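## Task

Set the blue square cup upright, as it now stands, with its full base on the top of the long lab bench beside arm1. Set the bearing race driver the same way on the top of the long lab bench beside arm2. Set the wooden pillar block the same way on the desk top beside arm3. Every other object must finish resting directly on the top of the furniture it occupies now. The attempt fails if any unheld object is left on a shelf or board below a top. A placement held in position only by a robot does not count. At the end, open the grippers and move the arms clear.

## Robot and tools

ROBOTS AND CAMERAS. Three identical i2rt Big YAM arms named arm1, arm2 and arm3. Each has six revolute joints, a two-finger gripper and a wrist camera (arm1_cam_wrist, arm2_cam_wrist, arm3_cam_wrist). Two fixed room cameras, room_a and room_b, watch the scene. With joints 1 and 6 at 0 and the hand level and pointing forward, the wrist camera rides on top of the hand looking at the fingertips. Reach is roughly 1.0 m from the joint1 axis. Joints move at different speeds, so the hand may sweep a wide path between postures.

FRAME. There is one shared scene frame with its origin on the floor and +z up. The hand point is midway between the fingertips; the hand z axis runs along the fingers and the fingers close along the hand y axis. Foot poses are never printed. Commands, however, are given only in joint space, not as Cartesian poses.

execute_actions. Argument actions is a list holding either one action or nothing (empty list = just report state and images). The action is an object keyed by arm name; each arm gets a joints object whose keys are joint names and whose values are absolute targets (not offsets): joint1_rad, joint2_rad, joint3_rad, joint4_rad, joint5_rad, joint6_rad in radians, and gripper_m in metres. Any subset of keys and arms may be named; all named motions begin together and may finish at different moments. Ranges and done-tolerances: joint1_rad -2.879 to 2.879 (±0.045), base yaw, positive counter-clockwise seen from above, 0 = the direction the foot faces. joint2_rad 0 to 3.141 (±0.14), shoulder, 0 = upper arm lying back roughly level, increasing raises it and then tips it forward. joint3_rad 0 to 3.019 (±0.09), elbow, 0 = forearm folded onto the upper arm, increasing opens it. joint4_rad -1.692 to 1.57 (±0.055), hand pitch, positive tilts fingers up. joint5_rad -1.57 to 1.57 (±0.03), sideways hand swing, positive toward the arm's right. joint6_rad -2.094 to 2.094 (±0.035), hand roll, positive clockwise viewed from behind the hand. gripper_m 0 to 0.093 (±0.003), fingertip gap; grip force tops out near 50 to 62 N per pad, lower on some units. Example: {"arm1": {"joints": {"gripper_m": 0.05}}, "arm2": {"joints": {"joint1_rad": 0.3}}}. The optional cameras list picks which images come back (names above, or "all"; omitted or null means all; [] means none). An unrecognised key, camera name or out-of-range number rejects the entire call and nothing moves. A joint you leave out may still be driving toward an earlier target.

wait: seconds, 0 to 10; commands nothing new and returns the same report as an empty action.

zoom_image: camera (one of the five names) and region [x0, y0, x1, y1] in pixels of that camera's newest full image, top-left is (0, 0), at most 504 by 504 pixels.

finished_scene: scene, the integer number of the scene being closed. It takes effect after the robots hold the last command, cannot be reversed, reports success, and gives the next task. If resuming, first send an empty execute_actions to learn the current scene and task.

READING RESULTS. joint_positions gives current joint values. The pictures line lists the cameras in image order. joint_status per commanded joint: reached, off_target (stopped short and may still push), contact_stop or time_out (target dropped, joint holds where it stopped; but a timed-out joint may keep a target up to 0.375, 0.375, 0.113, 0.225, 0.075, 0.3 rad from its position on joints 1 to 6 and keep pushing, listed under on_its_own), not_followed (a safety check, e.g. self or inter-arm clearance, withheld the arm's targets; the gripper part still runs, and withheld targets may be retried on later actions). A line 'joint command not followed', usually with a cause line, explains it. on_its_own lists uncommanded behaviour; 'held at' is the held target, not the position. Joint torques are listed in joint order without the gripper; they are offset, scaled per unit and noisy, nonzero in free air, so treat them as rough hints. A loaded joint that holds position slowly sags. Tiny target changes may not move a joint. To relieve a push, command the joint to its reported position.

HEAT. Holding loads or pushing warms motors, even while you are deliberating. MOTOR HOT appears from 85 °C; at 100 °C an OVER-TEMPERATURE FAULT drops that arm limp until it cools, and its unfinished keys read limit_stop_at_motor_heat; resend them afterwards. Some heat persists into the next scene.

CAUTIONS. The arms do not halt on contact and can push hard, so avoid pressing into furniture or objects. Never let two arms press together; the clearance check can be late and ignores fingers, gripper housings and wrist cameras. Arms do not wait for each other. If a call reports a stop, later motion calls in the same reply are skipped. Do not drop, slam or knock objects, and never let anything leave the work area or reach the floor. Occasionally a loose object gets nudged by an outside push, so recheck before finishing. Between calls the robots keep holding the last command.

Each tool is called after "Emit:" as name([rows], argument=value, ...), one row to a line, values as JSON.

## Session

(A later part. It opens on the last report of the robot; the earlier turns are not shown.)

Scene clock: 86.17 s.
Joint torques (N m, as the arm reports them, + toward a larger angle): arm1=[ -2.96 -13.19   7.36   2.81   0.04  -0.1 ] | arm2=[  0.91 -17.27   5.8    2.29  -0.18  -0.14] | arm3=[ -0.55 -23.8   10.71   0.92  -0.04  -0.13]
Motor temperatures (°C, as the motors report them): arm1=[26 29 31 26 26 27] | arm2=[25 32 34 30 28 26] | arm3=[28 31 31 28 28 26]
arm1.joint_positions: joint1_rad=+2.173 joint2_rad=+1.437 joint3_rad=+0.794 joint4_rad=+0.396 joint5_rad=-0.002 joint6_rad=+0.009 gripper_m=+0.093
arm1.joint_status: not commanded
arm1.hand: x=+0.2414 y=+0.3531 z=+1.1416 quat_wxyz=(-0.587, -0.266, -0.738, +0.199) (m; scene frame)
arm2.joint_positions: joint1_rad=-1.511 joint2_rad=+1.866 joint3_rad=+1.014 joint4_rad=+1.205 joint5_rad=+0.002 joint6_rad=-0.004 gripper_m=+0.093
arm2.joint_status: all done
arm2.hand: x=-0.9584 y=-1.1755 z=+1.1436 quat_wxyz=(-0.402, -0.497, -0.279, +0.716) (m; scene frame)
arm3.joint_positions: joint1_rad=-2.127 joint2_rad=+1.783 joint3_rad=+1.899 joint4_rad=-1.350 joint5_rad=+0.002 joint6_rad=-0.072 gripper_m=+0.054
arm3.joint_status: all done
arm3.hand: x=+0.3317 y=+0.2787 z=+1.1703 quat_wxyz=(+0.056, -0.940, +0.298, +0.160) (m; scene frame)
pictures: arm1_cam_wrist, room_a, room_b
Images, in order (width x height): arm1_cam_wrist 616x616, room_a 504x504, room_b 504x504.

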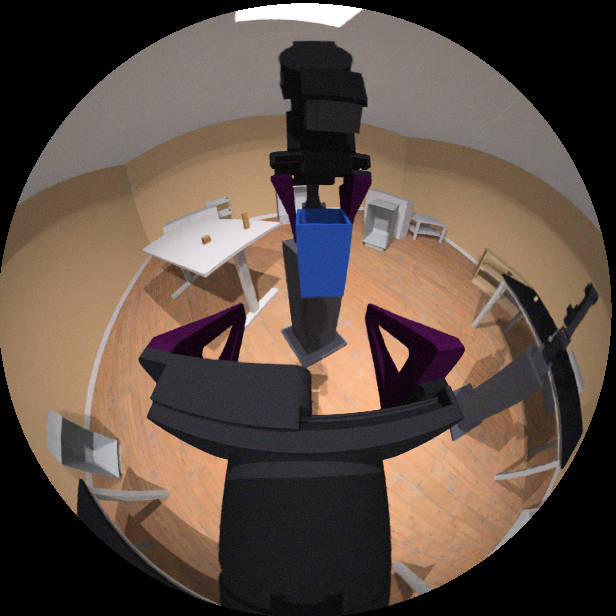

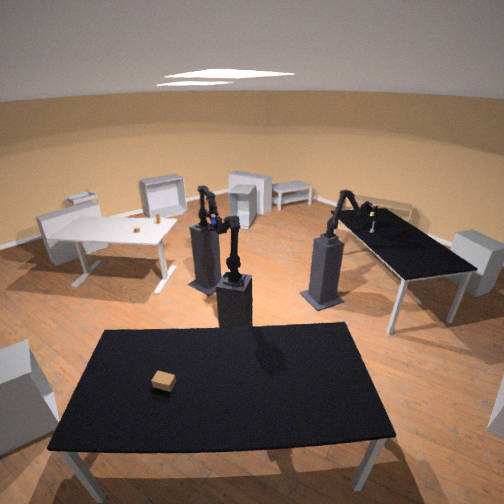

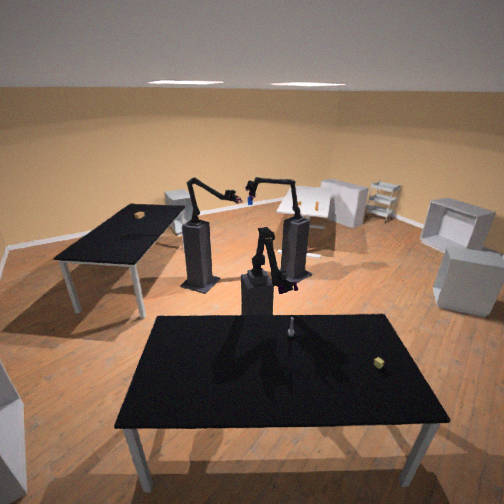

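Emit:
execute_actions([
  {"arm1":{"joints":{"joint2_rad":1.642,"joint3_rad":0.985,"joint4_rad":0.525}},"arm3":{"joints":{"joint1_rad":-2.148,"joint3_rad":1.975}}},
], cameras=["arm1_cam_wrist","room_b"])

Emit:
zoom_image(camera="room_b", region=[220, 170, 280, 215])

Scene clock: 90.07 s.
Joint torques (N m, as the arm reports them, + toward a larger angle): arm1=[ -2.78 -16.48  10.6    2.49   0.11  -0.06] | arm2=[  0.84 -17.33   5.87   2.33  -0.19  -0.14] | arm3=[ -1.67 -23.87  12.34   0.95  -0.02  -0.14]
Motor temperatures (°C, as the motors report them): arm1=[26 29 31 26 26 27] | arm2=[25 31 34 30 28 26] | arm3=[28 31 31 28 28 26]
arm1.joint_positions: joint1_rad=+2.173 joint2_rad=+1.654 joint3_rad=+0.940 joint4_rad=+0.502 joint5_rad=-0.002 joint6_rad=+0.009 gripper_m=+0.093
arm1.joint_status: all done
arm1.hand: x=+0.2943 y=+0.3109 z=+1.1173 quat_wxyz=(-0.600, -0.262, -0.728, +0.204) (m; scene frame)
arm2.joint_positions: joint1_rad=-1.511 joint2_rad=+1.866 joint3_rad=+1.014 joint4_rad=+1.205 joint5_rad=+0.002 joint6_rad=-0.004 gripper_m=+0.093
arm2.joint_status: not commanded
arm2.hand: x=-0.9584 y=-1.1755 z=+1.1436 quat_wxyz=(-0.402, -0.497, -0.279, +0.716) (m; scene frame)
arm3.joint_positions: joint1_rad=-2.136 joint2_rad=+1.782 joint3_rad=+1.905 joint4_rad=-1.350 joint5_rad=+0.002 joint6_rad=-0.072 gripper_m=+0.054
arm3.joint_status: all done
arm3.hand: x=+0.3346 y=+0.2837 z=+1.1730 quat_wxyz=(+0.057, -0.938, +0.302, +0.162) (m; scene frame)
pictures: arm1_cam_wrist, room_b
Images, in order (width x height): arm1_cam_wrist 616x616, room_b 504x504.

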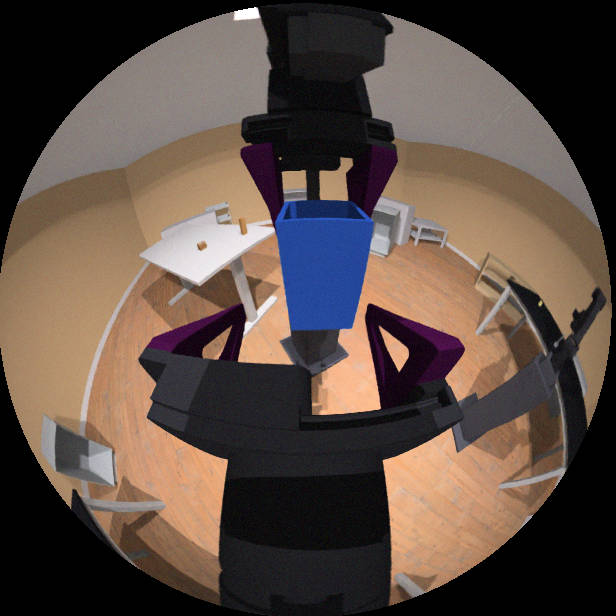

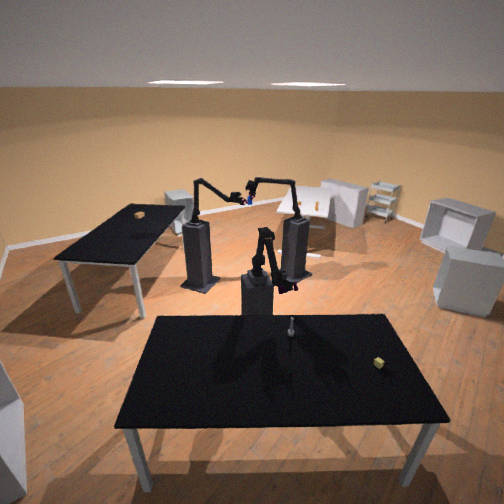

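Region (220, 170, 280, 215) of room_b's 504x504 image, scaled by 8.400, with more detail than that image has; it fills the top 378 rows of this view, and the rest is white.

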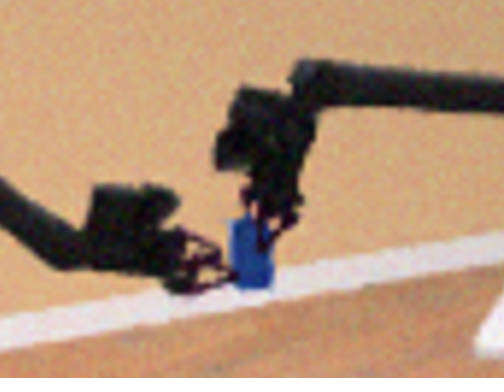

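Emit:
execute_actions([
  {"arm1":{"joints":{"joint2_rad":1.73,"joint3_rad":1.105,"joint4_rad":0.462}},"arm3":{"joints":{"joint1_rad":-2.165,"joint3_rad":2.0}}},
], cameras=["arm1_cam_wrist","room_b"])

Emit:
zoom_image(camera="room_b", region=[220, 170, 280, 215])

Scene clock: 92.33 s.
Joint torques (N m, as the arm reports them, + toward a larger angle): arm1=[ -2.86 -16.36  10.99   1.48   0.07  -0.07] | arm2=[  1.09 -17.     5.77   2.39  -0.2   -0.13] | arm3=[ -1.54 -23.3   12.17   1.05  -0.02  -0.14]
Motor temperatures (°C, as the motors report them): arm1=[26 29 31 26 26 27] | arm2=[25 31 34 30 28 26] | arm3=[28 31 32 28 28 26]
arm1.joint_positions: joint1_rad=+2.173 joint2_rad=+1.732 joint3_rad=+1.056 joint4_rad=+0.472 joint5_rad=-0.002 joint6_rad=+0.009 gripper_m=+0.093
arm1.joint_status: all done
arm1.hand: x=+0.3242 y=+0.2868 z=+1.1220 quat_wxyz=(-0.603, -0.261, -0.725, +0.205) (m; scene frame)
arm2.joint_positions: joint1_rad=-1.511 joint2_rad=+1.866 joint3_rad=+1.014 joint4_rad=+1.205 joint5_rad=+0.002 joint6_rad=-0.004 gripper_m=+0.093
arm2.joint_status: not commanded
arm2.hand: x=-0.9584 y=-1.1755 z=+1.1436 quat_wxyz=(-0.402, -0.497, -0.279, +0.716) (m; scene frame)
arm3.joint_positions: joint1_rad=-2.155 joint2_rad=+1.777 joint3_rad=+1.933 joint4_rad=-1.351 joint5_rad=+0.002 joint6_rad=-0.072 gripper_m=+0.054
arm3.joint_status: all done
arm3.hand: x=+0.3397 y=+0.2956 z=+1.1887 quat_wxyz=(+0.065, -0.932, +0.310, +0.176) (m; scene frame)
pictures: arm1_cam_wrist, room_b
Images, in order (width x height): arm1_cam_wrist 616x616, room_b 504x504.

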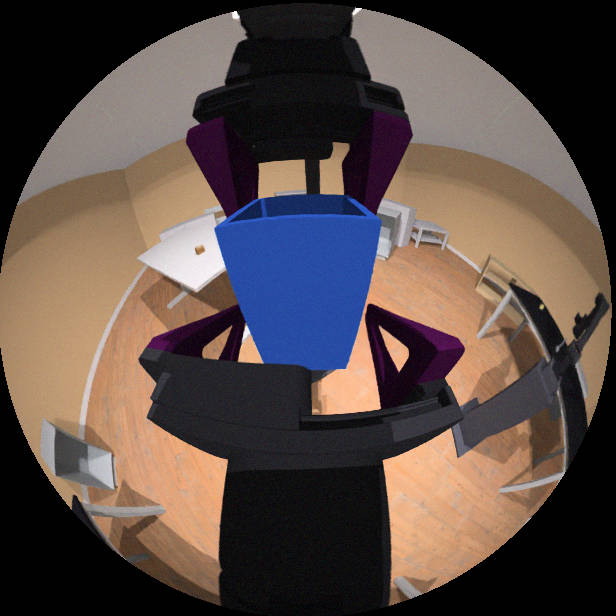

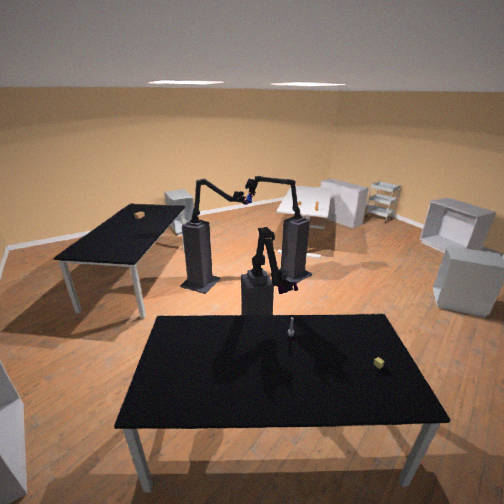

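Region (220, 170, 280, 215) of room_b's 504x504 image, scaled by 8.400, with more detail than that image has; it fills the top 378 rows of this view, and the rest is white.

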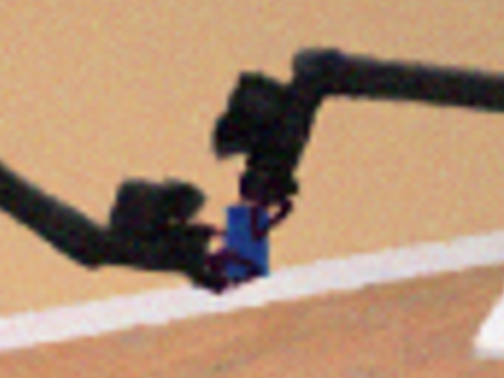

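Emit:
execute_actions([
  {"arm1":{"joints":{"joint2_rad":1.70,"joint4_rad":0.45}}},
], cameras=["room_b"])

Emit:
zoom_image(camera="room_b", region=[220, 170, 280, 215])

Scene clock: 94.40 s.
Joint torques (N m, as the arm reports them, + toward a larger angle): arm1=[ -2.42 -18.46  10.96   1.57   0.06  -0.08] | arm2=[  0.74 -17.32   5.84   2.31  -0.2   -0.15] | arm3=[ -1.38 -23.25  12.18   1.07  -0.02  -0.13]
Motor temperatures (°C, as the motors report them): arm1=[26 29 31 26 26 27] | arm2=[25 31 33 30 28 26] | arm3=[28 31 32 28 28 26]
arm1.joint_positions: joint1_rad=+2.173 joint2_rad=+1.718 joint3_rad=+1.056 joint4_rad=+0.460 joint5_rad=-0.002 joint6_rad=+0.009 gripper_m=+0.093
arm1.joint_status: all done
arm1.hand: x=+0.3228 y=+0.2879 z=+1.1288 quat_wxyz=(-0.604, -0.261, -0.725, +0.205) (m; scene frame)
arm2.joint_positions: joint1_rad=-1.511 joint2_rad=+1.866 joint3_rad=+1.014 joint4_rad=+1.205 joint5_rad=+0.002 joint6_rad=-0.004 gripper_m=+0.093
arm2.joint_status: not commanded
arm2.hand: x=-0.9584 y=-1.1755 z=+1.1436 quat_wxyz=(-0.402, -0.497, -0.279, +0.716) (m; scene frame)
arm3.joint_positions: joint1_rad=-2.155 joint2_rad=+1.777 joint3_rad=+1.933 joint4_rad=-1.351 joint5_rad=+0.002 joint6_rad=-0.072 gripper_m=+0.054
arm3.joint_status: not commanded
arm3.hand: x=+0.3397 y=+0.2956 z=+1.1887 quat_wxyz=(+0.065, -0.932, +0.310, +0.176) (m; scene frame)
pictures: room_b
Images, in order (width x height): room_b 504x504.

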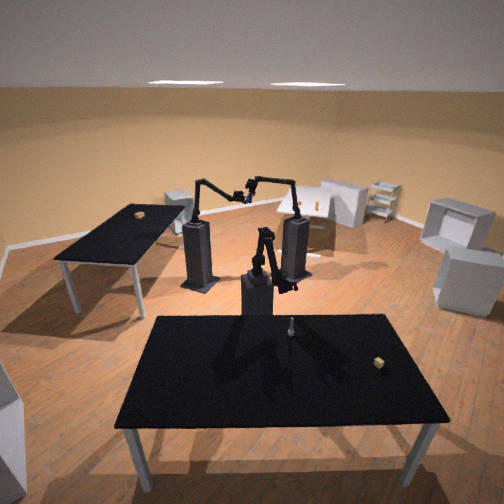

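Region (220, 170, 280, 215) of room_b's 504x504 image, scaled by 8.400, with more detail than that image has; it fills the top 378 rows of this view, and the rest is white.

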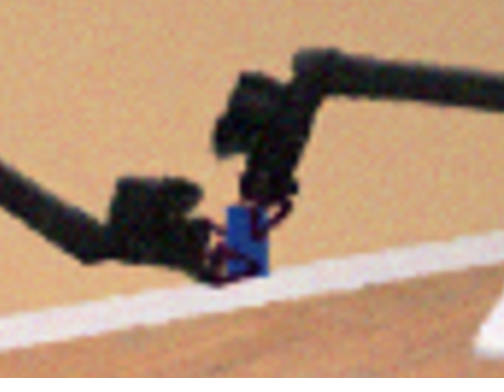

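Emit:
execute_actions([
  {"arm1":{"joints":{"gripper_m":0}}},
], cameras=[])

Emit:
execute_actions([
  {"arm3":{"joints":{"gripper_m":0.093}}},
], cameras=[])

Emit:
execute_actions([
  {"arm3":{"joints":{"joint2_rad":1.6}}},
], cameras=["arm1_cam_wrist"])

Scene clock: 100.53 s.
Joint torques (N m, as the arm reports them, + toward a larger angle): arm1=[ -3.16 -17.38  10.91   1.52   0.09  -0.02] | arm2=[  1.03 -17.06   5.84   2.34  -0.18  -0.13] | arm3=[ -1.28 -23.15  12.27   1.08  -0.03  -0.11]
Motor temperatures (°C, as the motors report them): arm1=[26 29 32 26 26 27] | arm2=[25 31 33 30 28 26] | arm3=[28 31 33 28 28 26]
arm1.joint_positions: joint1_rad=+2.173 joint2_rad=+1.718 joint3_rad=+1.056 joint4_rad=+0.460 joint5_rad=-0.002 joint6_rad=+0.001 gripper_m=+0.053
arm1.joint_status: gripper_m off_target (ended at +0.053, target +0.000)
arm1.hand: x=+0.3227 y=+0.2879 z=+1.1286 quat_wxyz=(-0.603, -0.258, -0.726, +0.207) (m; scene frame)
arm2.joint_positions: joint1_rad=-1.511 joint2_rad=+1.866 joint3_rad=+1.014 joint4_rad=+1.205 joint5_rad=+0.002 joint6_rad=-0.004 gripper_m=+0.093
arm2.joint_status: not commanded
arm2.hand: x=-0.9584 y=-1.1755 z=+1.1436 quat_wxyz=(-0.402, -0.497, -0.279, +0.716) (m; scene frame)
arm3.joint_positions: joint1_rad=-2.155 joint2_rad=+1.777 joint3_rad=+1.933 joint4_rad=-1.351 joint5_rad=+0.002 joint6_rad=-0.074 gripper_m=+0.054
arm3.joint_status: not commanded
arm3.hand: x=+0.3397 y=+0.2956 z=+1.1887 quat_wxyz=(+0.065, -0.932, +0.309, +0.176) (m; scene frame)
pictures: none
No camera images: the call's "cameras" was empty. Leave "cameras" out to get every camera's image.

Scene clock: 101.23 s.
Joint torques (N m, as the arm reports them, + toward a larger angle): arm1=[ -1.76 -17.8   10.86   1.47   0.08   0.02] | arm2=[  0.79 -17.32   5.76   2.36  -0.19  -0.13] | arm3=[ -1.24 -23.17  12.14   1.07  -0.03  -0.11]
Motor temperatures (°C, as the motors report them): arm1=[26 29 32 26 26 27] | arm2=[25 31 33 30 28 26] | arm3=[28 31 33 28 28 26]
arm1.joint_positions: joint1_rad=+2.173 joint2_rad=+1.718 joint3_rad=+1.056 joint4_rad=+0.457 joint5_rad=-0.002 joint6_rad=+0.001 gripper_m=+0.053
arm1.joint_status: not commanded
arm1.hand: x=+0.3226 y=+0.2880 z=+1.1280 quat_wxyz=(-0.602, -0.258, -0.727, +0.207) (m; scene frame)
arm2.joint_positions: joint1_rad=-1.511 joint2_rad=+1.866 joint3_rad=+1.014 joint4_rad=+1.205 joint5_rad=+0.002 joint6_rad=-0.004 gripper_m=+0.093
arm2.joint_status: not commanded
arm2.hand: x=-0.9584 y=-1.1755 z=+1.1436 quat_wxyz=(-0.402, -0.497, -0.279, +0.716) (m; scene frame)
arm3.joint_positions: joint1_rad=-2.155 joint2_rad=+1.777 joint3_rad=+1.933 joint4_rad=-1.351 joint5_rad=+0.002 joint6_rad=-0.075 gripper_m=+0.093
arm3.joint_status: all done
arm3.hand: x=+0.3399 y=+0.2955 z=+1.1891 quat_wxyz=(+0.065, -0.932, +0.309, +0.176) (m; scene frame)
pictures: none
No camera images: the call's "cameras" was empty. Leave "cameras" out to get every camera's image.

Scene clock: 102.60 s.
Joint torques (N m, as the arm reports them, + toward a larger angle): arm1=[ -2.98 -17.98  10.9    1.37   0.05  -0.03] | arm2=[  1.08 -17.18   5.82   2.29  -0.18  -0.15] | arm3=[ -1.43 -17.94  10.19   1.41  -0.03  -0.11]
Motor temperatures (°C, as the motors report them): arm1=[26 29 32 26 26 27] | arm2=[25 31 33 30 28 26] | arm3=[28 31 33 28 28 26]
arm1.joint_positions: joint1_rad=+2.173 joint2_rad=+1.718 joint3_rad=+1.056 joint4_rad=+0.457 joint5_rad=-0.002 joint6_rad=+0.001 gripper_m=+0.053
arm1.joint_status: not commanded
arm1.hand: x=+0.3226 y=+0.2880 z=+1.1280 quat_wxyz=(-0.602, -0.258, -0.727, +0.207) (m; scene frame)
arm2.joint_positions: joint1_rad=-1.511 joint2_rad=+1.866 joint3_rad=+1.014 joint4_rad=+1.205 joint5_rad=+0.002 joint6_rad=-0.004 gripper_m=+0.093
arm2.joint_status: not commanded
arm2.hand: x=-0.9584 y=-1.1755 z=+1.1436 quat_wxyz=(-0.402, -0.497, -0.279, +0.716) (m; scene frame)
arm3.joint_positions: joint1_rad=-2.155 joint2_rad=+1.604 joint3_rad=+1.962 joint4_rad=-1.351 joint5_rad=+0.002 joint6_rad=-0.075 gripper_m=+0.093
arm3.joint_status: all done
arm3.hand: x=+0.3708 y=+0.2714 z=+1.3055 quat_wxyz=(+0.103, -0.909, +0.302, +0.267) (m; scene frame)
pictures: arm1_cam_wrist
Images, in order (width x height): arm1_cam_wrist 616x616.

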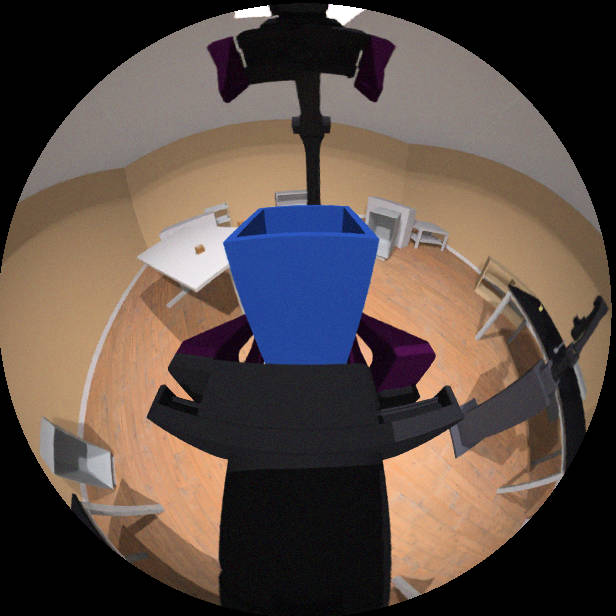

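Emit:
execute_actions([
  {"arm1":{"joints":{"joint1_rad":-0.85,"joint2_rad":2.34,"joint3_rad":1.06,"joint4_rad":1.17}}},
], cameras=["room_a","room_b"])

Emit:
zoom_image(camera="room_b", region=[110, 200, 190, 260])

Scene clock: 106.20 s.
Joint torques (N m, as the arm reports them, + toward a larger angle): arm1=[ -2.71 -20.91   3.47   2.75  -0.06  -0.03] | arm2=[  0.99 -17.     5.83   2.36  -0.18  -0.14] | arm3=[ -1.49 -18.21  10.06   1.43  -0.03  -0.11]
Motor temperatures (°C, as the motors report them): arm1=[26 29 31 26 26 27] | arm2=[25 31 33 30 28 26] | arm3=[28 31 33 28 28 26]
arm1.joint_positions: joint1_rad=-0.854 joint2_rad=+2.358 joint3_rad=+1.058 joint4_rad=+1.143 joint5_rad=+0.002 joint6_rad=+0.001 gripper_m=+0.053
arm1.joint_status: all done
arm1.hand: x=-0.7853 y=+1.0828 z=+0.8411 quat_wxyz=(+0.182, -0.736, +0.211, +0.617) (m; scene frame)
arm2.joint_positions: joint1_rad=-1.511 joint2_rad=+1.866 joint3_rad=+1.014 joint4_rad=+1.205 joint5_rad=+0.002 joint6_rad=-0.004 gripper_m=+0.093
arm2.joint_status: not commanded
arm2.hand: x=-0.9584 y=-1.1755 z=+1.1436 quat_wxyz=(-0.402, -0.497, -0.279, +0.716) (m; scene frame)
arm3.joint_positions: joint1_rad=-2.155 joint2_rad=+1.604 joint3_rad=+1.962 joint4_rad=-1.351 joint5_rad=+0.002 joint6_rad=-0.075 gripper_m=+0.093
arm3.joint_status: not commanded
arm3.hand: x=+0.3708 y=+0.2714 z=+1.3055 quat_wxyz=(+0.103, -0.909, +0.302, +0.267) (m; scene frame)
pictures: room_a, room_b
Images, in order (width x height): room_a 504x504, room_b 504x504.

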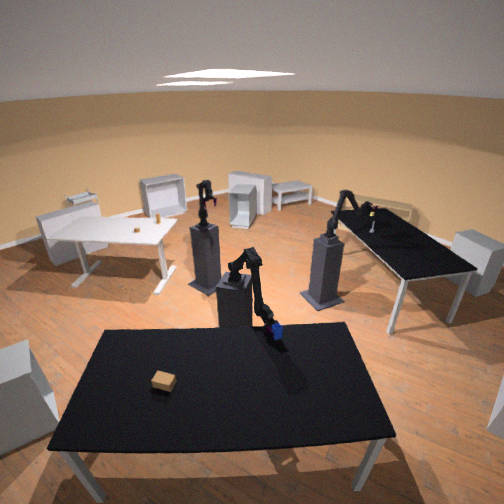

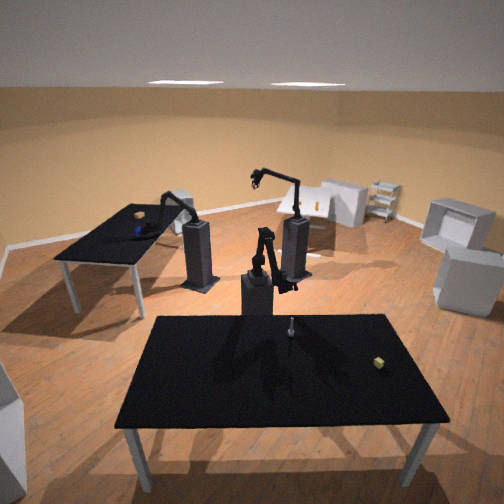

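Region (110, 200, 190, 260) of room_b's 504x504 image, scaled by 6.300, with more detail than that image has; it fills the top 378 rows of this view, and the rest is white.

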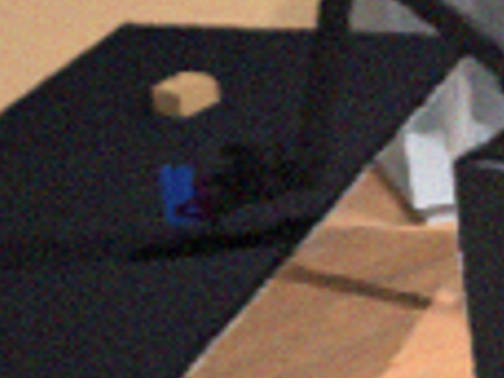

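Emit:
execute_actions([
  {"arm1":{"joints":{"joint2_rad":2.43,"joint4_rad":1.245}}},
], cameras=[])

Emit:
execute_actions([
  {"arm1":{"joints":{"joint2_rad":2.465}}},
], cameras=[])

Scene clock: 108.57 s.
Joint torques (N m, as the arm reports them, + toward a larger angle): arm1=[ -2.45 -21.11   3.01   2.76  -0.04  -0.02] | arm2=[  0.9  -17.02   5.9    2.31  -0.19  -0.15] | arm3=[ -1.49 -18.26  10.06   1.42  -0.03  -0.11]
Motor temperatures (°C, as the motors report them): arm1=[26 29 31 26 26 27] | arm2=[25 31 33 30 28 26] | arm3=[28 31 33 28 28 26]
arm1.joint_positions: joint1_rad=-0.854 joint2_rad=+2.448 joint3_rad=+1.058 joint4_rad=+1.217 joint5_rad=+0.002 joint6_rad=+0.001 gripper_m=+0.053
arm1.joint_status: all done
arm1.hand: x=-0.7714 y=+1.0744 z=+0.8009 quat_wxyz=(+0.180, -0.740, +0.212, +0.612) (m; scene frame)
arm2.joint_positions: joint1_rad=-1.511 joint2_rad=+1.866 joint3_rad=+1.014 joint4_rad=+1.205 joint5_rad=+0.002 joint6_rad=-0.004 gripper_m=+0.093
arm2.joint_status: not commanded
arm2.hand: x=-0.9584 y=-1.1755 z=+1.1436 quat_wxyz=(-0.402, -0.497, -0.279, +0.716) (m; scene frame)
arm3.joint_positions: joint1_rad=-2.155 joint2_rad=+1.604 joint3_rad=+1.962 joint4_rad=-1.351 joint5_rad=+0.002 joint6_rad=-0.075 gripper_m=+0.093
arm3.joint_status: not commanded
arm3.hand: x=+0.3708 y=+0.2714 z=+1.3055 quat_wxyz=(+0.103, -0.909, +0.302, +0.267) (m; scene frame)
pictures: none
No camera images: the call's "cameras" was empty. Leave "cameras" out to get every camera's image.

Scene clock: 109.30 s.
Joint torques (N m, as the arm reports them, + toward a larger angle): arm1=[ -2.6  -19.33   2.75   2.8   -0.06   0.  ] | arm2=[  1.08 -17.21   5.81   2.33  -0.2   -0.13] | arm3=[ -1.46 -18.25  10.07   1.41  -0.03  -0.1 ]
Motor temperatures (°C, as the motors report them): arm1=[26 29 31 26 26 27] | arm2=[25 31 33 30 28 26] | arm3=[28 31 33 28 28 26]
arm1.joint_positions: joint1_rad=-0.854 joint2_rad=+2.467 joint3_rad=+1.058 joint4_rad=+1.217 joint5_rad=+0.002 joint6_rad=+0.001 gripper_m=+0.053
arm1.joint_status: all done
arm1.hand: x=-0.7673 y=+1.0719 z=+0.7882 quat_wxyz=(+0.178, -0.746, +0.214, +0.605) (m; scene frame)
arm2.joint_positions: joint1_rad=-1.511 joint2_rad=+1.866 joint3_rad=+1.014 joint4_rad=+1.205 joint5_rad=+0.002 joint6_rad=-0.004 gripper_m=+0.093
arm2.joint_status: not commanded
arm2.hand: x=-0.9584 y=-1.1755 z=+1.1436 quat_wxyz=(-0.402, -0.497, -0.279, +0.716) (m; scene frame)
arm3.joint_positions: joint1_rad=-2.155 joint2_rad=+1.604 joint3_rad=+1.962 joint4_rad=-1.351 joint5_rad=+0.002 joint6_rad=-0.075 gripper_m=+0.093
arm3.joint_status: not commanded
arm3.hand: x=+0.3708 y=+0.2714 z=+1.3055 quat_wxyz=(+0.103, -0.909, +0.302, +0.267) (m; scene frame)
pictures: none
No camera images: the call's "cameras" was empty. Leave "cameras" out to get every camera's image.

Emit:
execute_actions([
  {"arm1":{"joints":{"joint2_rad":2.495,"joint4_rad":1.265}}},
], cameras=[])

Scene clock: 111.60 s.
Joint torques (N m, as the arm reports them, + toward a larger angle): arm1=[ -2.14 -18.55   2.66   2.41  -0.07   0.  ] | arm2=[  1.16 -17.24   5.83   2.31  -0.19  -0.14] | arm3=[ -1.45 -18.19  10.07   1.43  -0.03  -0.1 ]
Motor temperatures (°C, as the motors report them): arm1=[26 29 31 26 26 27] | arm2=[25 31 33 30 28 26] | arm3=[28 31 33 28 28 26]
arm1.joint_positions: joint1_rad=-0.854 joint2_rad=+2.490 joint3_rad=+1.058 joint4_rad=+1.245 joint5_rad=+0.002 joint6_rad=+0.001 gripper_m=+0.053
arm1.joint_status: all done
arm1.hand: x=-0.7635 y=+1.0696 z=+0.7804 quat_wxyz=(+0.179, -0.745, +0.214, +0.606) (m; scene frame)
arm2.joint_positions: joint1_rad=-1.511 joint2_rad=+1.866 joint3_rad=+1.014 joint4_rad=+1.205 joint5_rad=+0.002 joint6_rad=-0.004 gripper_m=+0.093
arm2.joint_status: not commanded
arm2.hand: x=-0.9584 y=-1.1755 z=+1.1436 quat_wxyz=(-0.402, -0.497, -0.279, +0.716) (m; scene frame)
arm3.joint_positions: joint1_rad=-2.155 joint2_rad=+1.604 joint3_rad=+1.962 joint4_rad=-1.351 joint5_rad=+0.002 joint6_rad=-0.075 gripper_m=+0.093
arm3.joint_status: not commanded
arm3.hand: x=+0.3708 y=+0.2714 z=+1.3055 quat_wxyz=(+0.103, -0.909, +0.302, +0.267) (m; scene frame)
pictures: none
No camera images: the call's "cameras" was empty. Leave "cameras" out to get every camera's image.

Emit:
execute_actions([
  {"arm1":{"joints":{"gripper_m":0.093,"joint2_rad":2.48}}},
], cameras=[])

Emit:
execute_actions([
  {"arm1":{"joints":{"joint2_rad":2.0,"joint3_rad":0.82}}},
], cameras=["room_a","room_b","arm1_cam_wrist"])

Scene clock: 113.47 s.
Joint torques (N m, as the arm reports them, + toward a larger angle): arm1=[ -2.66 -20.2    2.66   2.43  -0.08  -0.04] | arm2=[  0.89 -17.18   5.82   2.33  -0.19  -0.13] | arm3=[ -1.41 -18.19  10.04   1.42  -0.03  -0.11]
Motor temperatures (°C, as the motors report them): arm1=[26 29 30 26 26 27] | arm2=[25 31 33 30 28 26] | arm3=[28 31 32 28 28 26]
arm1.joint_positions: joint1_rad=-0.854 joint2_rad=+2.490 joint3_rad=+1.058 joint4_rad=+1.245 joint5_rad=+0.002 joint6_rad=+0.001 gripper_m=+0.093
arm1.joint_status: all done
arm1.hand: x=-0.7635 y=+1.0696 z=+0.7804 quat_wxyz=(+0.179, -0.745, +0.214, +0.606) (m; scene frame)
arm2.joint_positions: joint1_rad=-1.511 joint2_rad=+1.866 joint3_rad=+1.014 joint4_rad=+1.205 joint5_rad=+0.002 joint6_rad=-0.004 gripper_m=+0.093
arm2.joint_status: not commanded
arm2.hand: x=-0.9584 y=-1.1755 z=+1.1436 quat_wxyz=(-0.402, -0.497, -0.279, +0.716) (m; scene frame)
arm3.joint_positions: joint1_rad=-2.155 joint2_rad=+1.604 joint3_rad=+1.962 joint4_rad=-1.351 joint5_rad=+0.002 joint6_rad=-0.075 gripper_m=+0.093
arm3.joint_status: not commanded
arm3.hand: x=+0.3708 y=+0.2714 z=+1.3055 quat_wxyz=(+0.103, -0.909, +0.302, +0.267) (m; scene frame)
pictures: none
No camera images: the call's "cameras" was empty. Leave "cameras" out to get every camera's image.

Scene clock: 114.80 s.
Joint torques (N m, as the arm reports them, + toward a larger angle): arm1=[ -2.75 -16.35   3.95   2.3   -0.04  -0.02] | arm2=[  0.7  -16.77   5.87   2.26  -0.19  -0.16] | arm3=[ -1.42 -18.18  10.08   1.43  -0.02  -0.11]
Motor temperatures (°C, as the motors report them): arm1=[26 29 30 26 26 27] | arm2=[25 31 33 30 28 26] | arm3=[28 31 32 28 28 26]
arm1.joint_positions: joint1_rad=-0.854 joint2_rad=+1.996 joint3_rad=+0.823 joint4_rad=+1.253 joint5_rad=+0.002 joint6_rad=+0.001 gripper_m=+0.093
arm1.joint_status: all done
arm1.hand: x=-0.7461 y=+1.0565 z=+1.0141 quat_wxyz=(+0.205, -0.657, +0.188, +0.701) (m; scene frame)
arm2.joint_positions: joint1_rad=-1.511 joint2_rad=+1.866 joint3_rad=+1.014 joint4_rad=+1.205 joint5_rad=+0.002 joint6_rad=-0.004 gripper_m=+0.093
arm2.joint_status: not commanded
arm2.hand: x=-0.9584 y=-1.1755 z=+1.1436 quat_wxyz=(-0.402, -0.497, -0.279, +0.716) (m; scene frame)
arm3.joint_positions: joint1_rad=-2.155 joint2_rad=+1.604 joint3_rad=+1.962 joint4_rad=-1.351 joint5_rad=+0.002 joint6_rad=-0.075 gripper_m=+0.093
arm3.joint_status: not commanded
arm3.hand: x=+0.3708 y=+0.2714 z=+1.3055 quat_wxyz=(+0.103, -0.909, +0.302, +0.267) (m; scene frame)
pictures: arm1_cam_wrist, room_a, room_b
Images, in order (width x height): arm1_cam_wrist 616x616, room_a 504x504, room_b 504x504.

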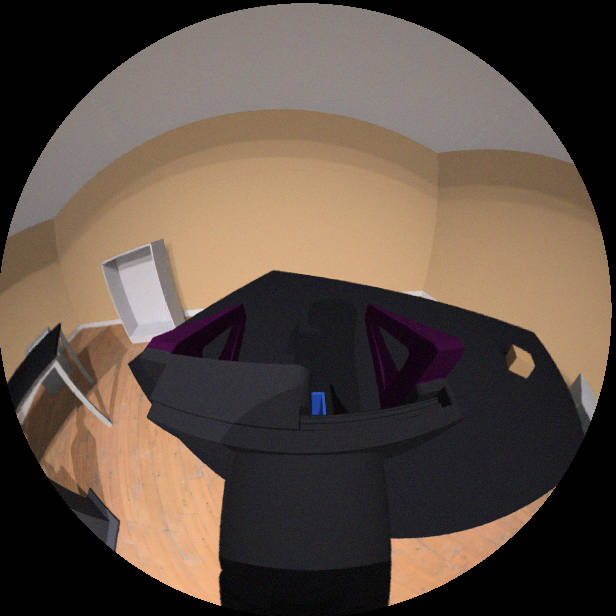

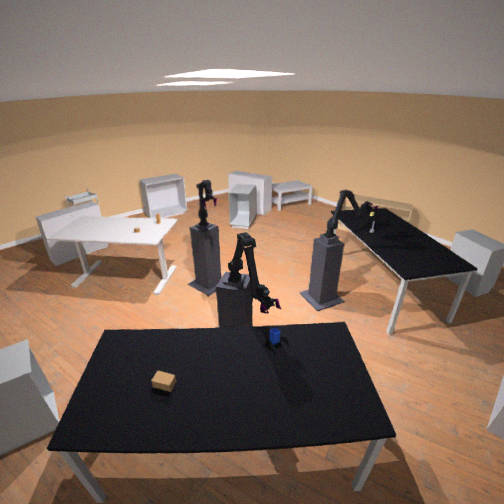

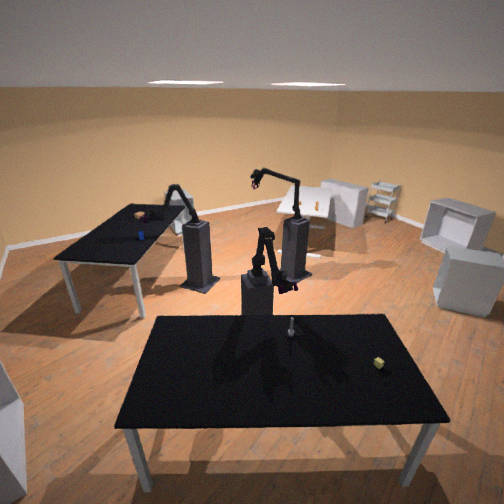

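Emit:
finished_scene(scene=2)

The scene is finished: the task was done.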